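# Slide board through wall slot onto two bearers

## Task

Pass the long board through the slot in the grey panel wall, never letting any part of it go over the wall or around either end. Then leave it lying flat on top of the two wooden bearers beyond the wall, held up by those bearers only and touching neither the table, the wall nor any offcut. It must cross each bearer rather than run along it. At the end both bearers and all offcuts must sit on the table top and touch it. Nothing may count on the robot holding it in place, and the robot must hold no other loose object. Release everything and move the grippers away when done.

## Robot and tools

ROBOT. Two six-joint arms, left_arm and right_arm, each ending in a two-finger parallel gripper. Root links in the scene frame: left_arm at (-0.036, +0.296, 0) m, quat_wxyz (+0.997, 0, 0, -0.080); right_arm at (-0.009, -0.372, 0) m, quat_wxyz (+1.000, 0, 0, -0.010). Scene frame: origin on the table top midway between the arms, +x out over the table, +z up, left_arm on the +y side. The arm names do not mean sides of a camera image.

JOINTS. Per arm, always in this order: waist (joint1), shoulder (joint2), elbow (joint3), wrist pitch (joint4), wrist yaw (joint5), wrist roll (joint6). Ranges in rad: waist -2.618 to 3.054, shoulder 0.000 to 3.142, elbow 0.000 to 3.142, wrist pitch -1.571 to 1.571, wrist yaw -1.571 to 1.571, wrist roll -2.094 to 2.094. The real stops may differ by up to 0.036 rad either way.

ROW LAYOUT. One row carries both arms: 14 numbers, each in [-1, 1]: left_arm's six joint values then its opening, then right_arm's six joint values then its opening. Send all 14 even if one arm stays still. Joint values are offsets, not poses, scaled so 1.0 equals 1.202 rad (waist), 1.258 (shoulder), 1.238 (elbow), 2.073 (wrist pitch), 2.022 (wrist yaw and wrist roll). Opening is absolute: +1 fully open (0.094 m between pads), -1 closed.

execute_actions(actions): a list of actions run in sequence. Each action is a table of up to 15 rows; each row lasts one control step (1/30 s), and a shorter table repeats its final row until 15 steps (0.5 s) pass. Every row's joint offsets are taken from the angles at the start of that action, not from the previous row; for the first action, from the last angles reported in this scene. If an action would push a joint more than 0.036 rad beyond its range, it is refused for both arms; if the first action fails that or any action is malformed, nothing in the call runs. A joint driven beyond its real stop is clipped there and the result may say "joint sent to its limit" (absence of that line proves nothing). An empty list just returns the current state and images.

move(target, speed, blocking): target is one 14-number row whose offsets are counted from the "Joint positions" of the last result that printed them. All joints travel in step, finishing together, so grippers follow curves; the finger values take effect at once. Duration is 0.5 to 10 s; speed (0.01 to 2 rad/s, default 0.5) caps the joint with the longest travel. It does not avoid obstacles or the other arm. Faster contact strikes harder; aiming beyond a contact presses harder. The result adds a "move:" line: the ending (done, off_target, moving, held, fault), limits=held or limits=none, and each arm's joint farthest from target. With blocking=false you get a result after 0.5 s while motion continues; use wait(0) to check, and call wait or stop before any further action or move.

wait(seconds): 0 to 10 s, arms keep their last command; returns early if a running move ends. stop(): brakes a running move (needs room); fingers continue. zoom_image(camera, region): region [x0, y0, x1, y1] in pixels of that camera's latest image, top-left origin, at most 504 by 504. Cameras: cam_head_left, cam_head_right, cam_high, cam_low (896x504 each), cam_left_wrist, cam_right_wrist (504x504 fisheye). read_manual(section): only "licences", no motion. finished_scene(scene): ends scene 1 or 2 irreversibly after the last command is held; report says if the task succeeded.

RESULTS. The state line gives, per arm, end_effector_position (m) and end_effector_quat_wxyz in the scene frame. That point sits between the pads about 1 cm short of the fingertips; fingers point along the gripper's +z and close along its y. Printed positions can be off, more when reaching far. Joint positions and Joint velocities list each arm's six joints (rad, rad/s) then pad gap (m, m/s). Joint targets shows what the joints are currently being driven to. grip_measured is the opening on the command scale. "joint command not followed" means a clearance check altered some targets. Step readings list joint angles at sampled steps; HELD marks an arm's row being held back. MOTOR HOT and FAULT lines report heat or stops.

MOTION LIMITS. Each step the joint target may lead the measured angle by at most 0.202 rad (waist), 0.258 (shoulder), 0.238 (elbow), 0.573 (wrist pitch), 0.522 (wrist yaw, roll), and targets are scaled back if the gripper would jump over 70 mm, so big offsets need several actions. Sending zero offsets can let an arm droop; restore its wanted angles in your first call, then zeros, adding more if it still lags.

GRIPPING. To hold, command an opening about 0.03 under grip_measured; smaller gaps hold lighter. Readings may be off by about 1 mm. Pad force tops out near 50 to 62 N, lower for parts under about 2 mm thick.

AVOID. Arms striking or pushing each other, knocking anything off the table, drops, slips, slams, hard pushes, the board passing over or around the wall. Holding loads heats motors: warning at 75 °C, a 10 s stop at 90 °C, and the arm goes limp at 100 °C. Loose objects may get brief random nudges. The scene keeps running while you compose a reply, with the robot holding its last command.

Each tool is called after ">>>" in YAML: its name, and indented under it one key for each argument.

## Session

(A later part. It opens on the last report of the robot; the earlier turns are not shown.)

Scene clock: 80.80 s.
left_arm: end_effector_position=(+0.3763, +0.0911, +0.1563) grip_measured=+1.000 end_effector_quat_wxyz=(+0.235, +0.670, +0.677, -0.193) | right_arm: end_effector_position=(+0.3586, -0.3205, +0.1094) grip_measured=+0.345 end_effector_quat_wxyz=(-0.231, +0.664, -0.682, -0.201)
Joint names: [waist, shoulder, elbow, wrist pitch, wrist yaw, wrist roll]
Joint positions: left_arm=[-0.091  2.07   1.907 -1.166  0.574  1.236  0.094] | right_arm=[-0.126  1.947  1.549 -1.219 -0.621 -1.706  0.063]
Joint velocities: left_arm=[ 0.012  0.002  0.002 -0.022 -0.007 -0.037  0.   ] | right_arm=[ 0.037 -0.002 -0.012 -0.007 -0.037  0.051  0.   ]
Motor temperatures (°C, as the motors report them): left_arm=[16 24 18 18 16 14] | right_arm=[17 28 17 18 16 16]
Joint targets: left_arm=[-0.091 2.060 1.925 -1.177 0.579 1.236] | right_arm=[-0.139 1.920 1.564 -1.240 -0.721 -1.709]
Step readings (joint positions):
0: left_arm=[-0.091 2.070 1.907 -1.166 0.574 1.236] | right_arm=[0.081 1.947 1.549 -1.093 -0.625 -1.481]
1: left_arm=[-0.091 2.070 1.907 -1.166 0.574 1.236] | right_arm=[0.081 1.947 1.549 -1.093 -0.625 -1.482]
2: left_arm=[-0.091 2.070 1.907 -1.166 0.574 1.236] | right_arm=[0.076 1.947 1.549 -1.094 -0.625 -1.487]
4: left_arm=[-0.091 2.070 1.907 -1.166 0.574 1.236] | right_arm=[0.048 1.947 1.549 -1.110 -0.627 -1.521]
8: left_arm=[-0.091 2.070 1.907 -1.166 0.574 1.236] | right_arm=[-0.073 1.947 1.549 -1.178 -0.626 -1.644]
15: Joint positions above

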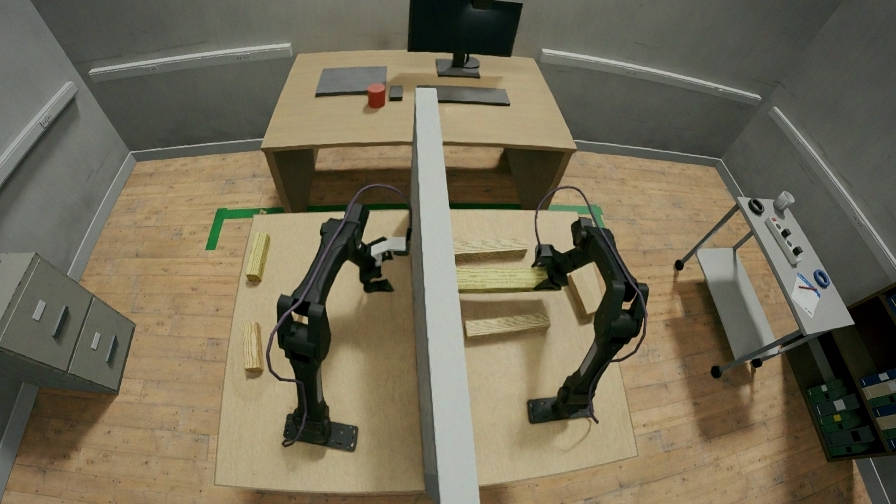

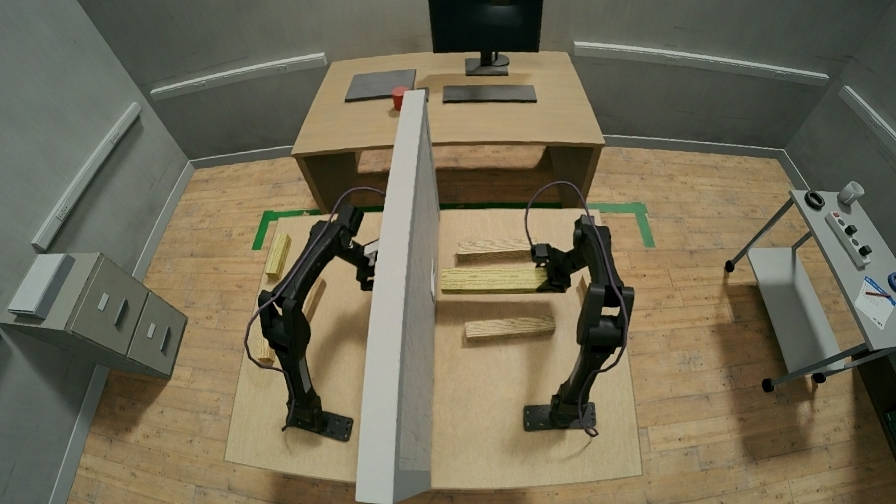

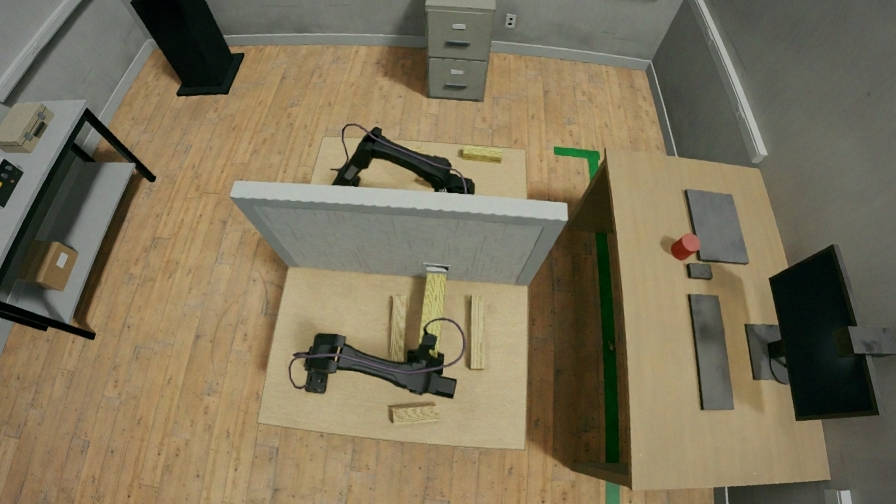

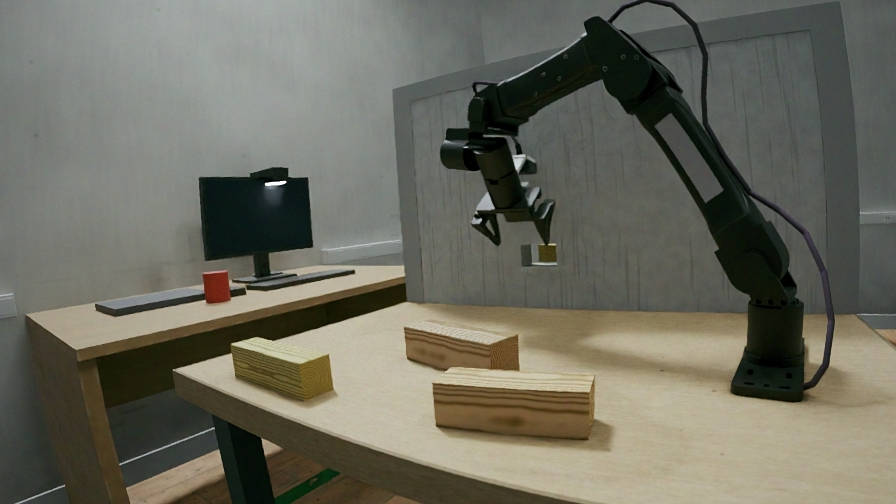

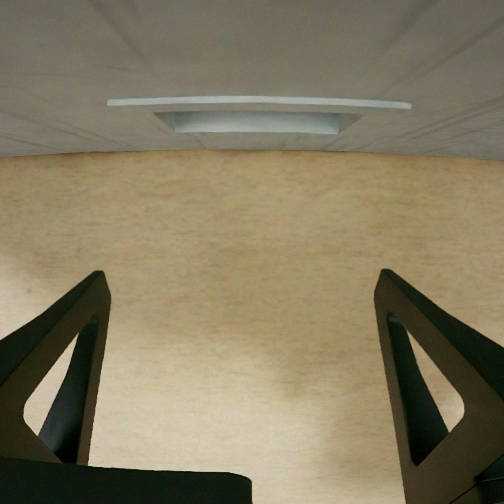

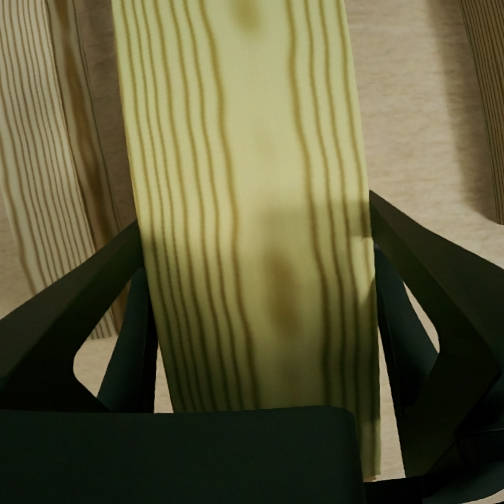

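>>> zoom_image:
  camera: "cam_head_right"
  region: [430, 225, 580, 355]

>>> zoom_image:
  camera: "cam_high"
  region: [370, 255, 510, 385]

Region (430, 225, 580, 355) of cam_head_right's 896x504 image, scaled by 3.360, with more detail than that image has; it fills the top 437 rows of this view, and the rest is white.

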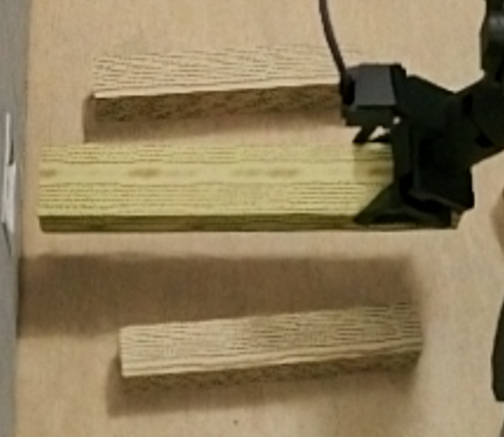

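Region (370, 255, 510, 385) of cam_high's 896x504 image, scaled by 3.600, with more detail than that image has; it fills the top 468 rows of this view, and the rest is white.

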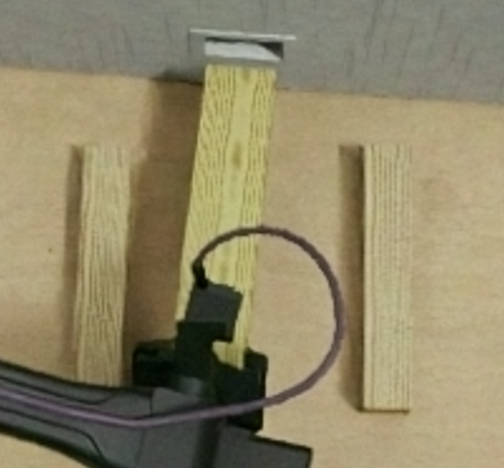

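>>> execute_actions:
  actions:
    - [ [0,-0.00795,0.014,-0.005,0.0025,0,1.0,-0.00410,-0.03267,-0.00808,0.00870,-0.04729,0.01579,0.0], [0,-0.00795,0.014,-0.005,0.0025,0,1.0,-0.00405,-0.03831,-0.01454,0.01836,-0.04712,0.02911,0.0], [0,-0.00795,0.014,-0.005,0.0025,0,1.0,-0.00399,-0.04396,-0.02100,0.02803,-0.04693,0.04243,0.0], [0,-0.00795,0.014,-0.005,0.0025,0,1.0,-0.00310,-0.05368,-0.03314,0.04269,-0.04568,0.06231,0.0], [0,-0.00795,0.014,-0.005,0.0025,0,1.0,-0.00222,-0.06341,-0.04529,0.05736,-0.04443,0.08220,0.0], [0,-0.00795,0.014,-0.005,0.0025,0,1.0,-0.00133,-0.07313,-0.05743,0.07202,-0.04318,0.10208,0.0], [0,-0.00795,0.014,-0.005,0.0025,0,1.0,0.00064,-0.08651,-0.07502,0.09167,-0.04026,0.12850,0.0], [0,-0.00795,0.014,-0.005,0.0025,0,1.0,0.00260,-0.09990,-0.09259,0.11132,-0.03734,0.15493,0.0], [0,-0.00795,0.014,-0.005,0.0025,0,1.0,0.00458,-0.11328,-0.11018,0.13097,-0.03442,0.18136,0.0], [0,-0.00795,0.014,-0.005,0.0025,0,1.0,0.00843,-0.12952,-0.13185,0.15368,-0.02862,0.21273,0.0], [0,-0.00795,0.014,-0.005,0.0025,0,1.0,0.01229,-0.14576,-0.15353,0.17638,-0.02281,0.24410,0.0], [0,-0.00795,0.014,-0.005,0.0025,0,1.0,0.01614,-0.16200,-0.17520,0.19908,-0.01701,0.27547,0.0], [0,-0.00795,0.014,-0.005,0.0025,0,1.0,0.02221,-0.18060,-0.20027,0.22386,-0.00699,0.31093,0.0], [0,-0.00795,0.014,-0.005,0.0025,0,1.0,0.02829,-0.19921,-0.22534,0.24864,0.00303,0.34639,0.0], [0,-0.00795,0.014,-0.005,0.0025,0,1.0,0.03436,-0.21781,-0.25040,0.27342,0.01306,0.38185,0.0] ]
    - [ [0,-0.00795,0.014,-0.005,0.0025,0,1.0,0.03358,-0.08456,-0.06380,0.12506,0.00758,0.16801,0.0], [0,-0.00795,0.014,-0.005,0.0025,0,1.0,0.04328,-0.10417,-0.09025,0.14897,0.02214,0.20537,0.0], [0,-0.00795,0.014,-0.005,0.0025,0,1.0,0.05299,-0.12378,-0.11669,0.17288,0.03670,0.24273,0.0], [0,-0.00795,0.014,-0.005,0.0025,0,1.0,0.06821,-0.14347,-0.14288,0.19295,0.05743,0.27997,0.0], [0,-0.00795,0.014,-0.005,0.0025,0,1.0,0.08344,-0.16315,-0.16909,0.21301,0.07818,0.31721,0.0], [0,-0.00795,0.014,-0.005,0.0025,0,1.0,0.09866,-0.18284,-0.19528,0.23308,0.09891,0.35445,0.0], [0,-0.00795,0.014,-0.005,0.0025,0,1.0,0.11832,-0.20099,-0.21922,0.24826,0.12291,0.39024,0.0], [0,-0.00795,0.014,-0.005,0.0025,0,1.0,0.13799,-0.21914,-0.24316,0.26344,0.14692,0.42602,0.0], [0,-0.00795,0.014,-0.005,0.0025,0,1.0,0.15765,-0.23729,-0.26709,0.27862,0.17092,0.46182,0.0], [0,-0.00795,0.014,-0.005,0.0025,0,1.0,0.18275,-0.25192,-0.28607,0.28623,0.19708,0.49469,0.0], [0,-0.00795,0.014,-0.005,0.0025,0,1.0,0.20784,-0.26654,-0.30506,0.29383,0.22324,0.52756,0.0], [0,-0.00795,0.014,-0.005,0.0025,0,1.0,0.23294,-0.28117,-0.32404,0.30144,0.24941,0.56043,0.0], [0,-0.00795,0.014,-0.005,0.0025,0,1.0,0.25925,-0.29219,-0.33823,0.30342,0.27394,0.58868,0.0], [0,-0.00795,0.014,-0.005,0.0025,0,1.0,0.28557,-0.30321,-0.35242,0.30539,0.29847,0.61694,0.0], [0,-0.00795,0.014,-0.005,0.0025,0,1.0,0.31189,-0.31424,-0.36661,0.30737,0.32300,0.64520,0.0] ]
    - [ [0,-0.00795,0.014,-0.005,0.0025,0,1.0,0.06993,-0.05813,-0.02389,0.07021,0.10205,0.15248,0.0], [0,-0.00795,0.014,-0.005,0.0025,0,1.0,0.09486,-0.06417,-0.03181,0.06608,0.12122,0.17466,0.0], [0,-0.00795,0.014,-0.005,0.0025,0,1.0,0.11979,-0.07021,-0.03973,0.06195,0.14040,0.19685,0.0], [0,-0.00795,0.014,-0.005,0.0025,0,1.0,0.13968,-0.07297,-0.04355,0.05629,0.15294,0.21075,0.0], [0,-0.00795,0.014,-0.005,0.0025,0,1.0,0.15956,-0.07572,-0.04737,0.05063,0.16548,0.22465,0.0], [0,-0.00795,0.014,-0.005,0.0025,0,1.0,0.17944,-0.07848,-0.05120,0.04497,0.17803,0.23855,0.0], [0,-0.00795,0.014,-0.005,0.0025,0,1.0,0.18970,-0.07912,-0.05249,0.04267,0.18100,0.24113,0.0], [0,-0.00795,0.014,-0.005,0.0025,0,1.0,0.19997,-0.07975,-0.05378,0.04037,0.18397,0.24372,0.0], [0,-0.00795,0.014,-0.005,0.0025,0,1.0,0.21022,-0.08039,-0.05507,0.03807,0.18693,0.24631,0.0], [0,-0.00795,0.014,-0.005,0.0025,0,1.0,0.21120,-0.07930,-0.05416,0.03778,0.18169,0.23853,0.0], [0,-0.00795,0.014,-0.005,0.0025,0,1.0,0.21216,-0.07822,-0.05324,0.03749,0.17645,0.23075,0.0], [0,-0.00795,0.014,-0.005,0.0025,0,1.0,0.21314,-0.07713,-0.05233,0.03720,0.17121,0.22297,0.0], [0,-0.00795,0.014,-0.005,0.0025,0,1.0,0.22262,-0.07713,-0.05233,0.03720,0.17121,0.22297,0.0], [0,-0.00795,0.014,-0.005,0.0025,0,1.0,0.22978,-0.07713,-0.05233,0.03720,0.17121,0.22297,0.0], [0,-0.00795,0.014,-0.005,0.0025,0,1.0,0.23144,-0.07713,-0.05233,0.03720,0.17121,0.22297,0.0] ]

Scene clock: 94.27 s.
left_arm: end_effector_position=(+0.3763, +0.0911, +0.1563) grip_measured=+1.000 end_effector_quat_wxyz=(+0.235, +0.670, +0.677, -0.193) | right_arm: end_effector_position=(+0.3206, -0.2576, +0.0973) grip_measured=+0.346 end_effector_quat_wxyz=(+0.325, -0.044, +0.945, +0.009)
Joint names: [waist, shoulder, elbow, wrist pitch, wrist yaw, wrist roll]
Joint positions: left_arm=[-0.091  2.07   1.907 -1.166  0.574  1.236  0.094] | right_arm=[ 0.466  1.36   0.789 -0.372  0.223  0.278  0.063]
Joint velocities: left_arm=[-0.007 -0.002 -0.007  0.081 -0.022 -0.022  0.   ] | right_arm=[ 0.144 -0.007  0.007 -0.081  0.066  0.066  0.   ]
Motor temperatures (°C, as the motors report them): left_arm=[16 24 19 18 16 14] | right_arm=[17 28 17 18 16 16]
Joint targets: left_arm=[-0.091 2.060 1.925 -1.177 0.579 1.236] | right_arm=[0.485 1.320 0.797 -0.291 0.266 0.292]
Step readings (joint positions; steps 1 to 15: 1st action; 16 to 30: 2nd action; 31 to 45: 3rd action):
0: left_arm=[-0.091 2.070 1.907 -1.166 0.574 1.236] | right_arm=[-0.130 1.947 1.549 -1.219 -0.621 -1.706]
1: left_arm=[-0.091 2.070 1.907 -1.166 0.574 1.236] | right_arm=[-0.130 1.947 1.549 -1.218 -0.621 -1.702]
2: left_arm=[-0.091 2.070 1.907 -1.166 0.574 1.236] | right_arm=[-0.130 1.946 1.546 -1.212 -0.621 -1.694]
4: left_arm=[-0.091 2.070 1.907 -1.166 0.574 1.236] | right_arm=[-0.130 1.935 1.531 -1.187 -0.621 -1.665]
8: left_arm=[-0.091 2.070 1.907 -1.166 0.574 1.236] | right_arm=[-0.130 1.887 1.470 -1.104 -0.618 -1.551]
15: left_arm=[-0.091 2.070 1.907 -1.166 0.574 1.236] | right_arm=[-0.110 1.748 1.290 -0.857 -0.565 -1.196]
16: left_arm=[-0.091 2.070 1.907 -1.166 0.574 1.236] | right_arm=[-0.101 1.724 1.259 -0.815 -0.549 -1.132]
17: left_arm=[-0.091 2.070 1.907 -1.166 0.574 1.236] | right_arm=[-0.089 1.699 1.228 -0.772 -0.528 -1.065]
19: left_arm=[-0.091 2.070 1.907 -1.166 0.574 1.236] | right_arm=[-0.063 1.648 1.164 -0.687 -0.482 -0.927]
23: left_arm=[-0.091 2.070 1.907 -1.166 0.574 1.236] | right_arm=[0.010 1.548 1.037 -0.530 -0.362 -0.640]
30: left_arm=[-0.091 2.070 1.907 -1.166 0.574 1.236] | right_arm=[0.207 1.417 0.861 -0.368 -0.080 -0.159]
31: left_arm=[-0.091 2.070 1.907 -1.166 0.574 1.236] | right_arm=[0.238 1.405 0.845 -0.360 -0.040 -0.100]
32: left_arm=[-0.091 2.070 1.907 -1.166 0.574 1.236] | right_arm=[0.268 1.394 0.832 -0.357 -0.002 -0.043]
34: left_arm=[-0.091 2.070 1.907 -1.166 0.574 1.236] | right_arm=[0.326 1.378 0.812 -0.355 0.071 0.061]
38: left_arm=[-0.091 2.070 1.907 -1.166 0.574 1.236] | right_arm=[0.417 1.362 0.792 -0.362 0.177 0.212]
45: Joint positions above

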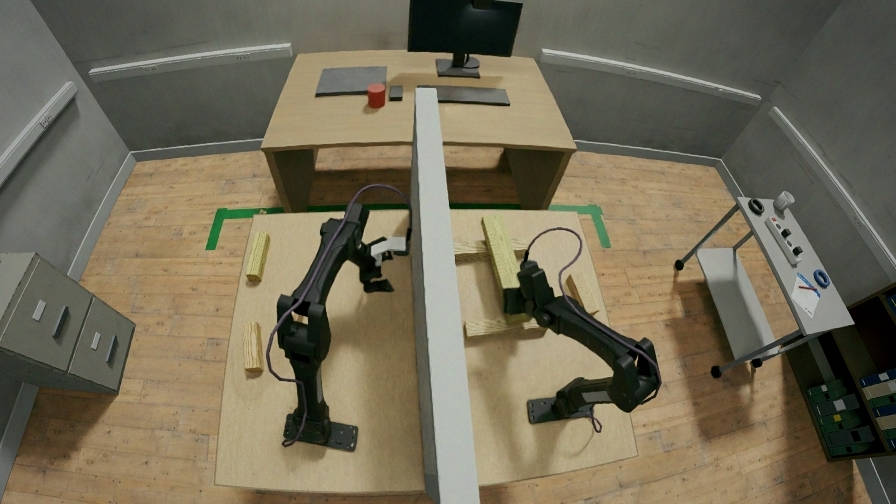

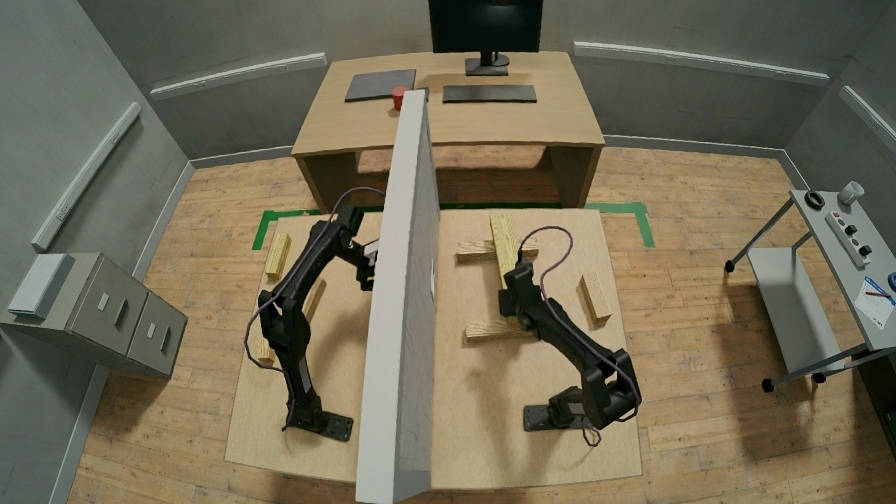

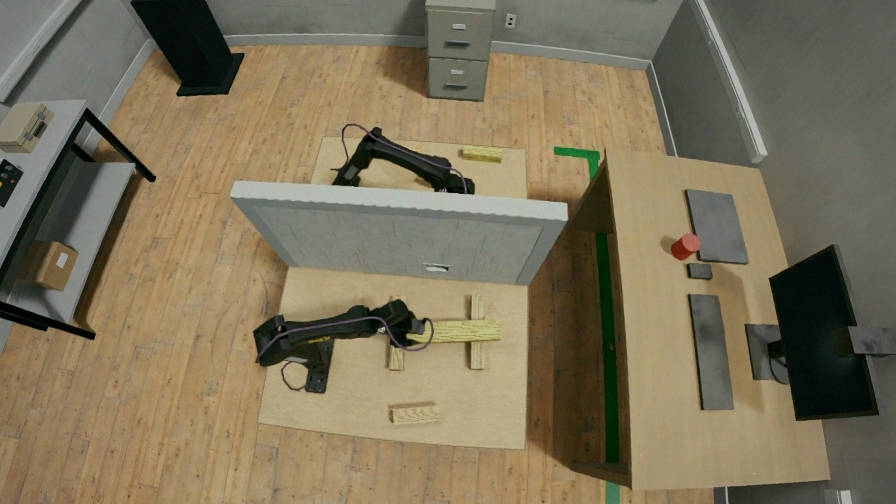

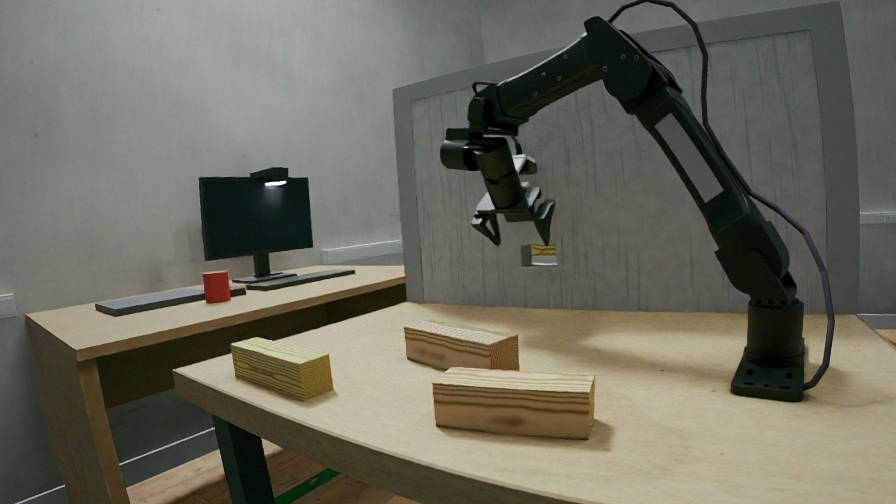

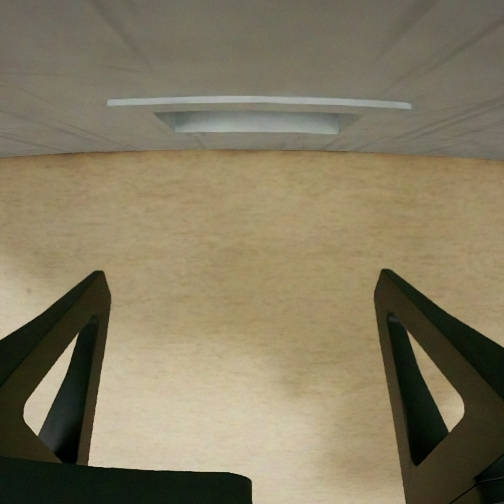

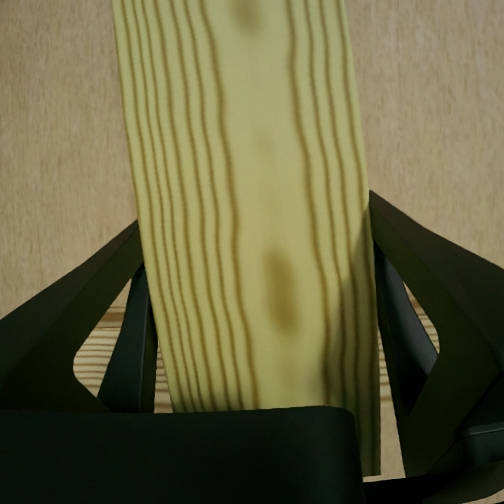

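The rotation worked. I'll get the settled state and look at the alignment.

>>> execute_actions:
  actions: []

>>> zoom_image:
  camera: "cam_high"
  region: [350, 270, 530, 400]

>>> zoom_image:
  camera: "cam_head_right"
  region: [430, 195, 610, 365]

Scene clock: 94.40 s.
left_arm: end_effector_position=(+0.3763, +0.0911, +0.1563) grip_measured=+1.000 end_effector_quat_wxyz=(+0.235, +0.670, +0.677, -0.193) | right_arm: end_effector_position=(+0.3193, -0.2541, +0.0974) grip_measured=+0.346 end_effector_quat_wxyz=(+0.325, -0.047, +0.945, +0.011)
Joint names: [waist, shoulder, elbow, wrist pitch, wrist yaw, wrist roll]
Joint positions: left_arm=[-0.091  2.07   1.907 -1.166  0.574  1.236  0.094] | right_arm=[ 0.477  1.36   0.789 -0.372  0.225  0.282  0.063]
Joint velocities: left_arm=[ 0.002 -0.012 -0.002 -0.037  0.051 -0.051  0.   ] | right_arm=[ 0.022 -0.012 -0.007 -0.007  0.037 -0.007  0.   ]
Motor temperatures (°C, as the motors report them): left_arm=[16 25 19 18 16 14] | right_arm=[17 28 17 18 16 16]
Joint targets: left_arm=[-0.091 2.060 1.925 -1.177 0.579 1.236] | right_arm=[0.485 1.320 0.797 -0.291 0.266 0.292]

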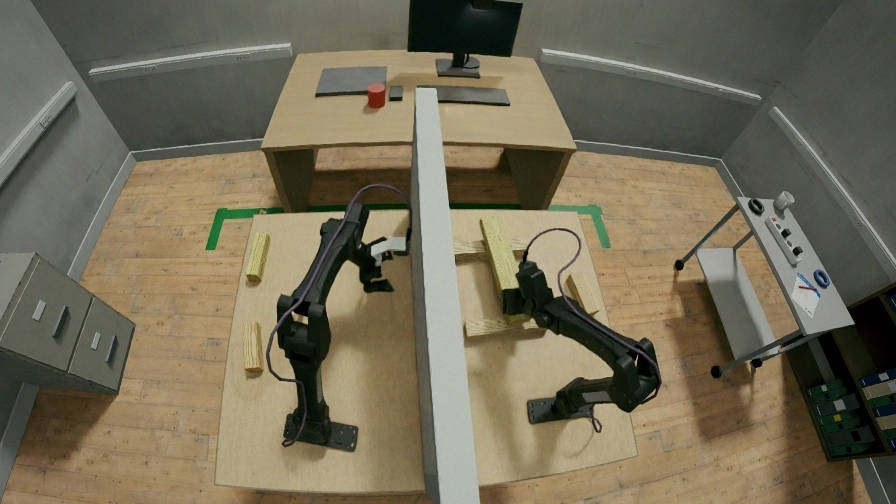

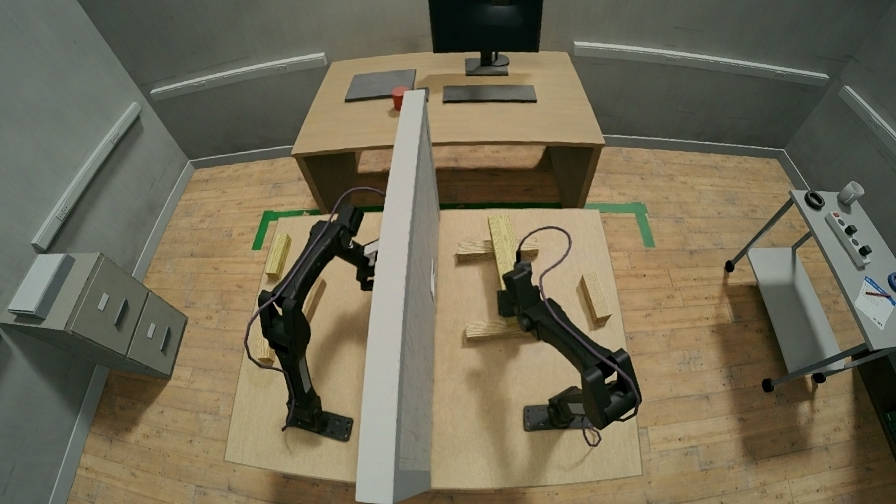

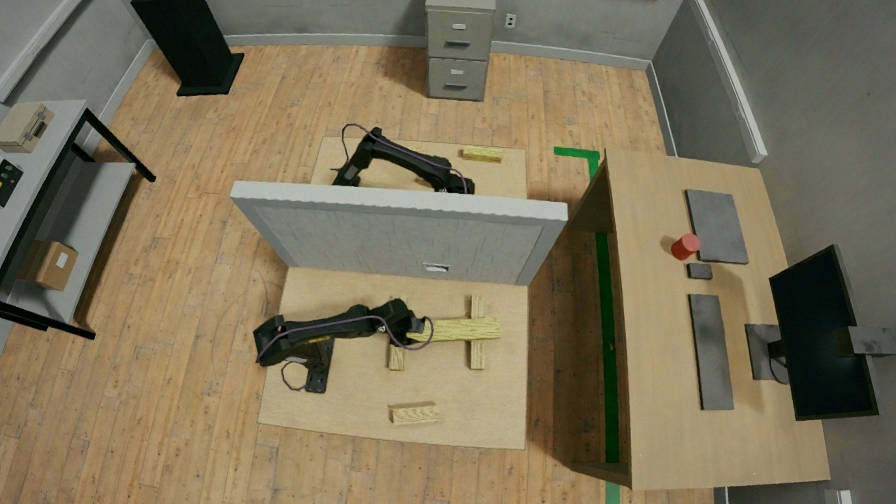

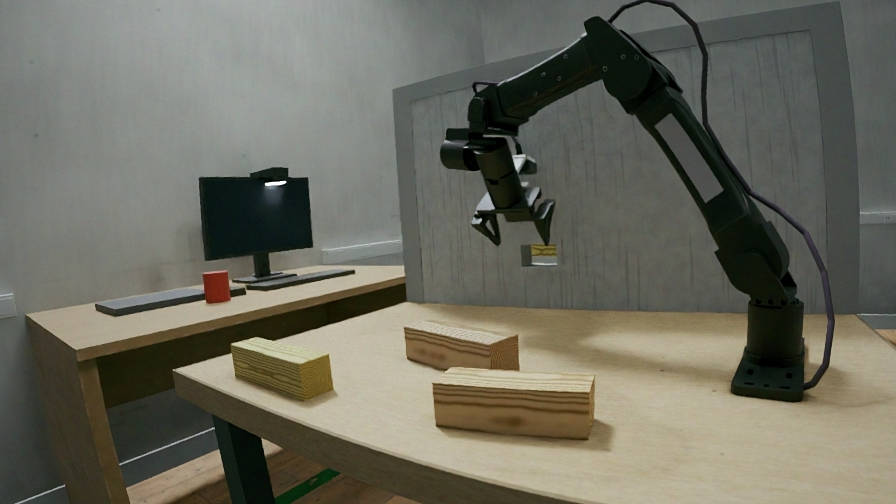

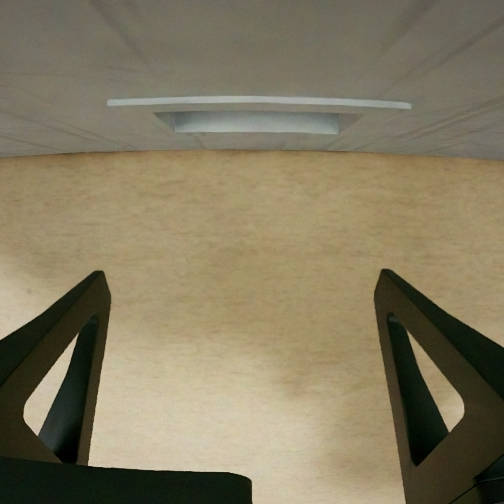

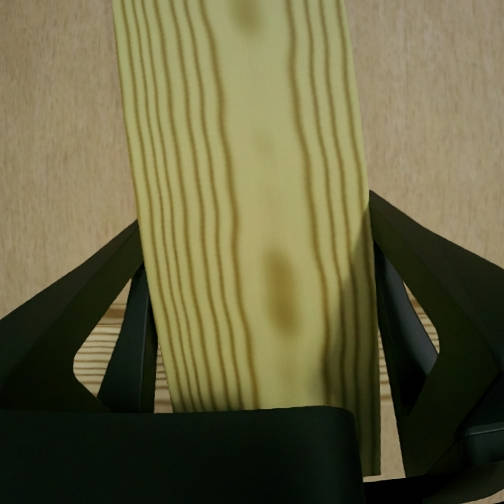

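Region (350, 270, 530, 400) of cam_high's 896x504 image, scaled by 2.800, with more detail than that image has.

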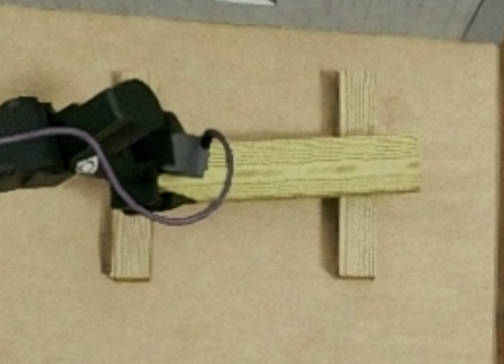

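Region (430, 195, 610, 365) of cam_head_right's 896x504 image, scaled by 2.800, with more detail than that image has.

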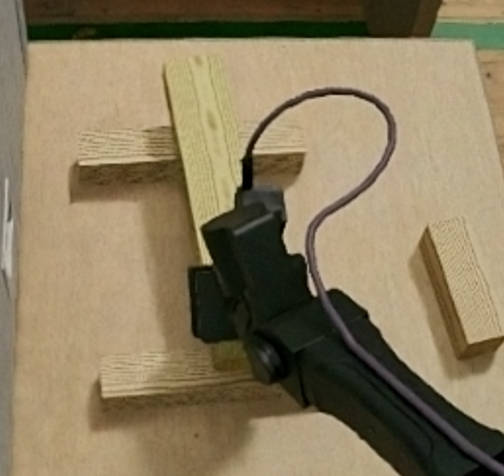

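>>> execute_actions:
  actions:
    - [ [0,-0.00795,0.014,-0.005,0.0025,0,1.0,0.0033,-0.03239,0.00363,0.04740,0.0173,0.00419,0.0], [0,-0.00795,0.014,-0.005,0.0025,0,1.0,0.0033,-0.03566,-0.00305,0.04893,0.0173,0.00543,0.0], [0,-0.00795,0.014,-0.005,0.0025,0,1.0,0.0033,-0.04156,-0.01542,0.05349,0.0173,0.00753,0.0], [0,-0.00795,0.014,-0.005,0.0025,0,1.0,0.0033,-0.04929,-0.03212,0.06013,0.0173,0.01011,0.0], [0,-0.00795,0.014,-0.005,0.0025,0,1.0,0.0033,-0.05799,-0.05138,0.06770,0.0173,0.01280,0.0], [0,-0.00795,0.014,-0.005,0.0025,0,1.0,0.0033,-0.06668,-0.07118,0.07514,0.0173,0.01526,0.0], [0,-0.00795,0.014,-0.005,0.0025,0,1.0,0.0033,-0.07444,-0.08943,0.08155,0.0173,0.01721,0.0], [0,-0.00795,0.014,-0.005,0.0025,0,1.0,0.0033,-0.08054,-0.10447,0.08618,0.0173,0.01845,0.0], [0,-0.00795,0.014,-0.005,0.0025,0,1.0,0.0033,-0.08443,-0.11492,0.08856,0.0173,0.01889,0.0], [0,-0.00795,0.014,-0.005,0.0025,0,1.0,0.0033,-0.08595,-0.12021,0.08853,0.0173,0.01856,0.0], [0,-0.00795,0.014,-0.005,0.0025,0,1.0,0.0033,-0.08537,-0.12071,0.08634,0.0173,0.01763,0.0], [0,-0.00795,0.014,-0.005,0.0025,0,1.0,0.0033,-0.08344,-0.11787,0.08262,0.0173,0.01643,0.0], [0,-0.00795,0.014,-0.005,0.0025,0,1.0,0.0033,-0.08158,-0.11456,0.07874,0.0173,0.01552,0.0], [0,-0.00795,0.014,-0.005,0.0025,0,1.0,0.0033,-0.08118,-0.11383,0.07707,0.0173,0.01533,0.0], [0,-0.00795,0.014,-0.005,0.0025,0,1.0,0.0033,-0.08118,-0.11383,0.07684,0.0173,0.01533,0.0] ]

>>> zoom_image:
  camera: "cam_high"
  region: [350, 270, 530, 400]

>>> zoom_image:
  camera: "cam_head_right"
  region: [430, 195, 610, 365]

Scene clock: 97.33 s.
left_arm: end_effector_position=(+0.3763, +0.0911, +0.1563) grip_measured=+1.000 end_effector_quat_wxyz=(+0.235, +0.670, +0.677, -0.193) | right_arm: end_effector_position=(+0.2931, -0.2678, +0.0693) grip_measured=+0.346 end_effector_quat_wxyz=(+0.316, -0.036, +0.948, +0.010)
Joint names: [waist, shoulder, elbow, wrist pitch, wrist yaw, wrist roll]
Joint positions: left_arm=[-0.091  2.07   1.907 -1.166  0.574  1.236  0.094] | right_arm=[ 0.477  1.292  0.632 -0.303  0.228  0.308  0.063]
Joint velocities: left_arm=[-0.007  0.022  0.002 -0.022 -0.037 -0.007  0.   ] | right_arm=[-0.007  0.002  0.007 -0.022  0.037 -0.007  0.   ]
Motor temperatures (°C, as the motors report them): left_arm=[16 25 19 18 16 14] | right_arm=[17 27 17 19 16 16]
Joint targets: left_arm=[-0.091 2.060 1.925 -1.177 0.579 1.236] | right_arm=[0.480 1.257 0.648 -0.213 0.259 0.313]
Step readings (joint positions):
0: left_arm=[-0.091 2.070 1.907 -1.166 0.574 1.236] | right_arm=[0.477 1.360 0.789 -0.372 0.227 0.286]
1: left_arm=[-0.091 2.070 1.907 -1.166 0.574 1.236] | right_arm=[0.477 1.360 0.789 -0.372 0.227 0.286]
2: left_arm=[-0.091 2.070 1.907 -1.166 0.574 1.236] | right_arm=[0.477 1.360 0.789 -0.372 0.227 0.287]
4: left_arm=[-0.091 2.070 1.907 -1.166 0.574 1.236] | right_arm=[0.477 1.352 0.774 -0.357 0.227 0.288]
8: left_arm=[-0.091 2.070 1.907 -1.166 0.574 1.236] | right_arm=[0.477 1.309 0.695 -0.312 0.227 0.300]
15: Joint positions above

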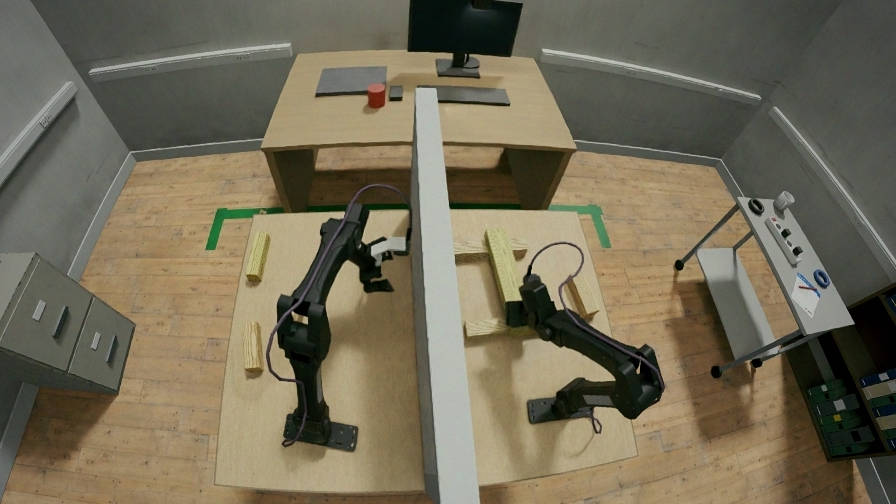

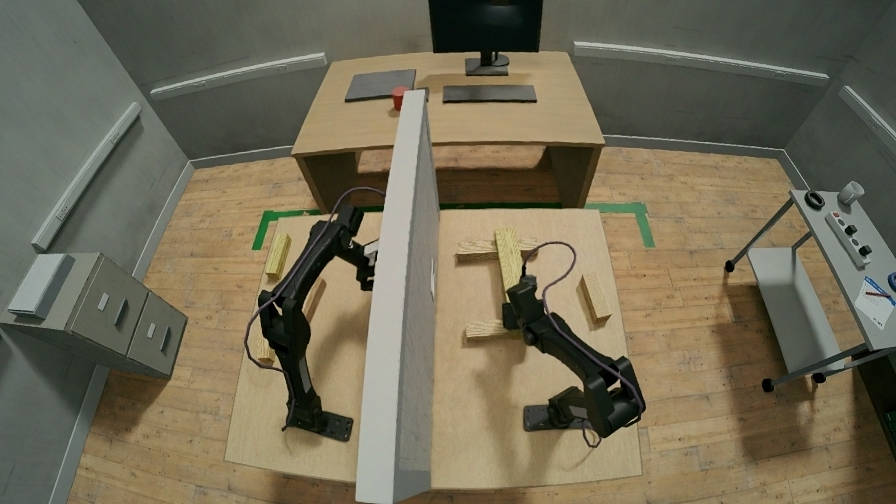

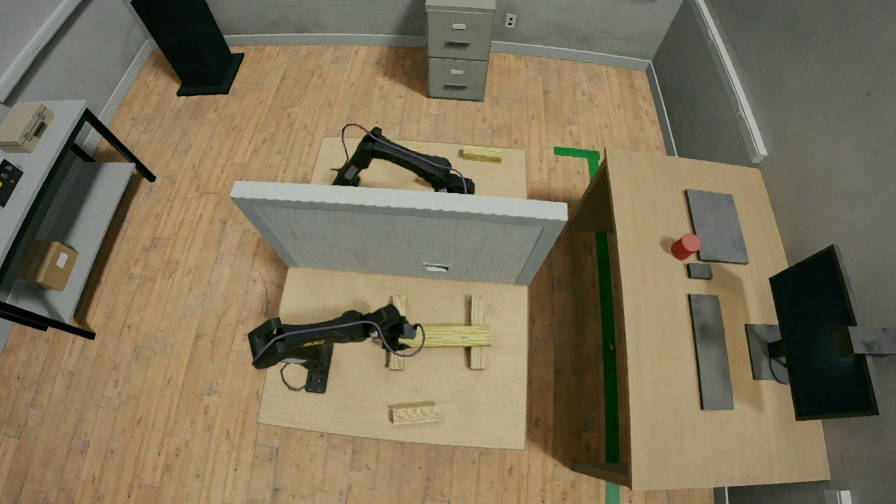

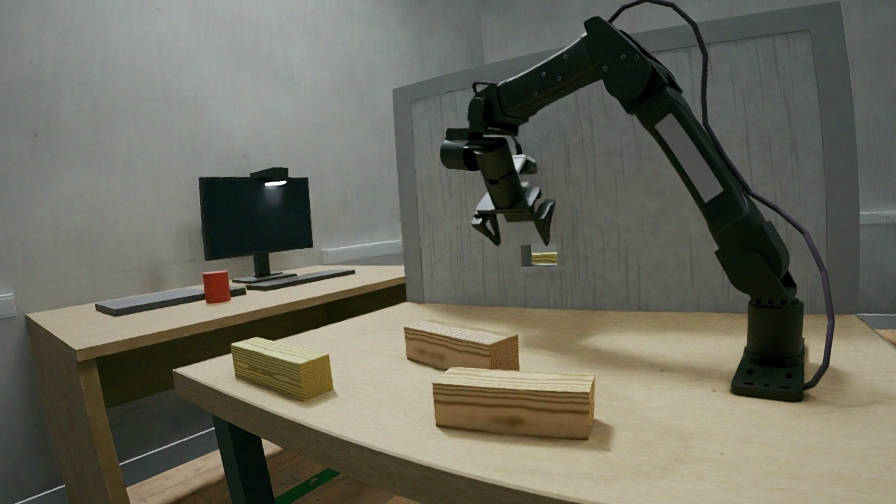

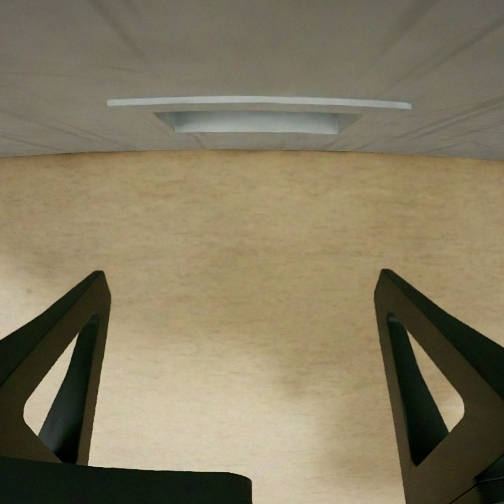

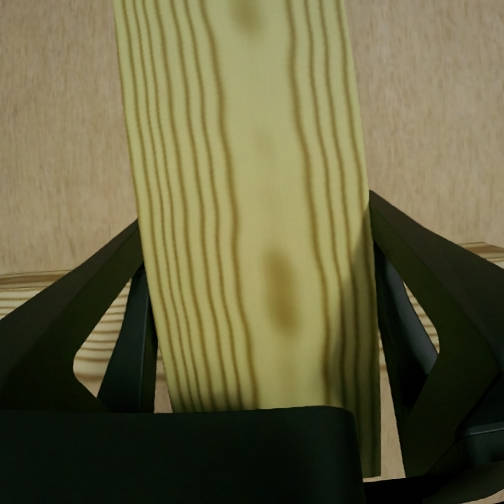

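Region (350, 270, 530, 400) of cam_high's 896x504 image, scaled by 2.800, with more detail than that image has.

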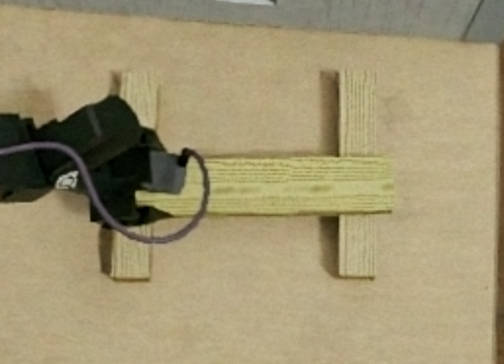

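Region (430, 195, 610, 365) of cam_head_right's 896x504 image, scaled by 2.800, with more detail than that image has.

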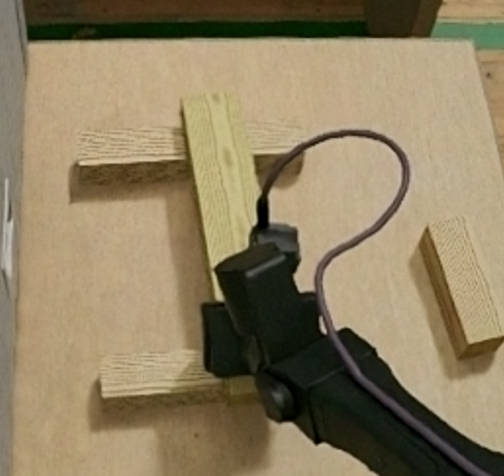

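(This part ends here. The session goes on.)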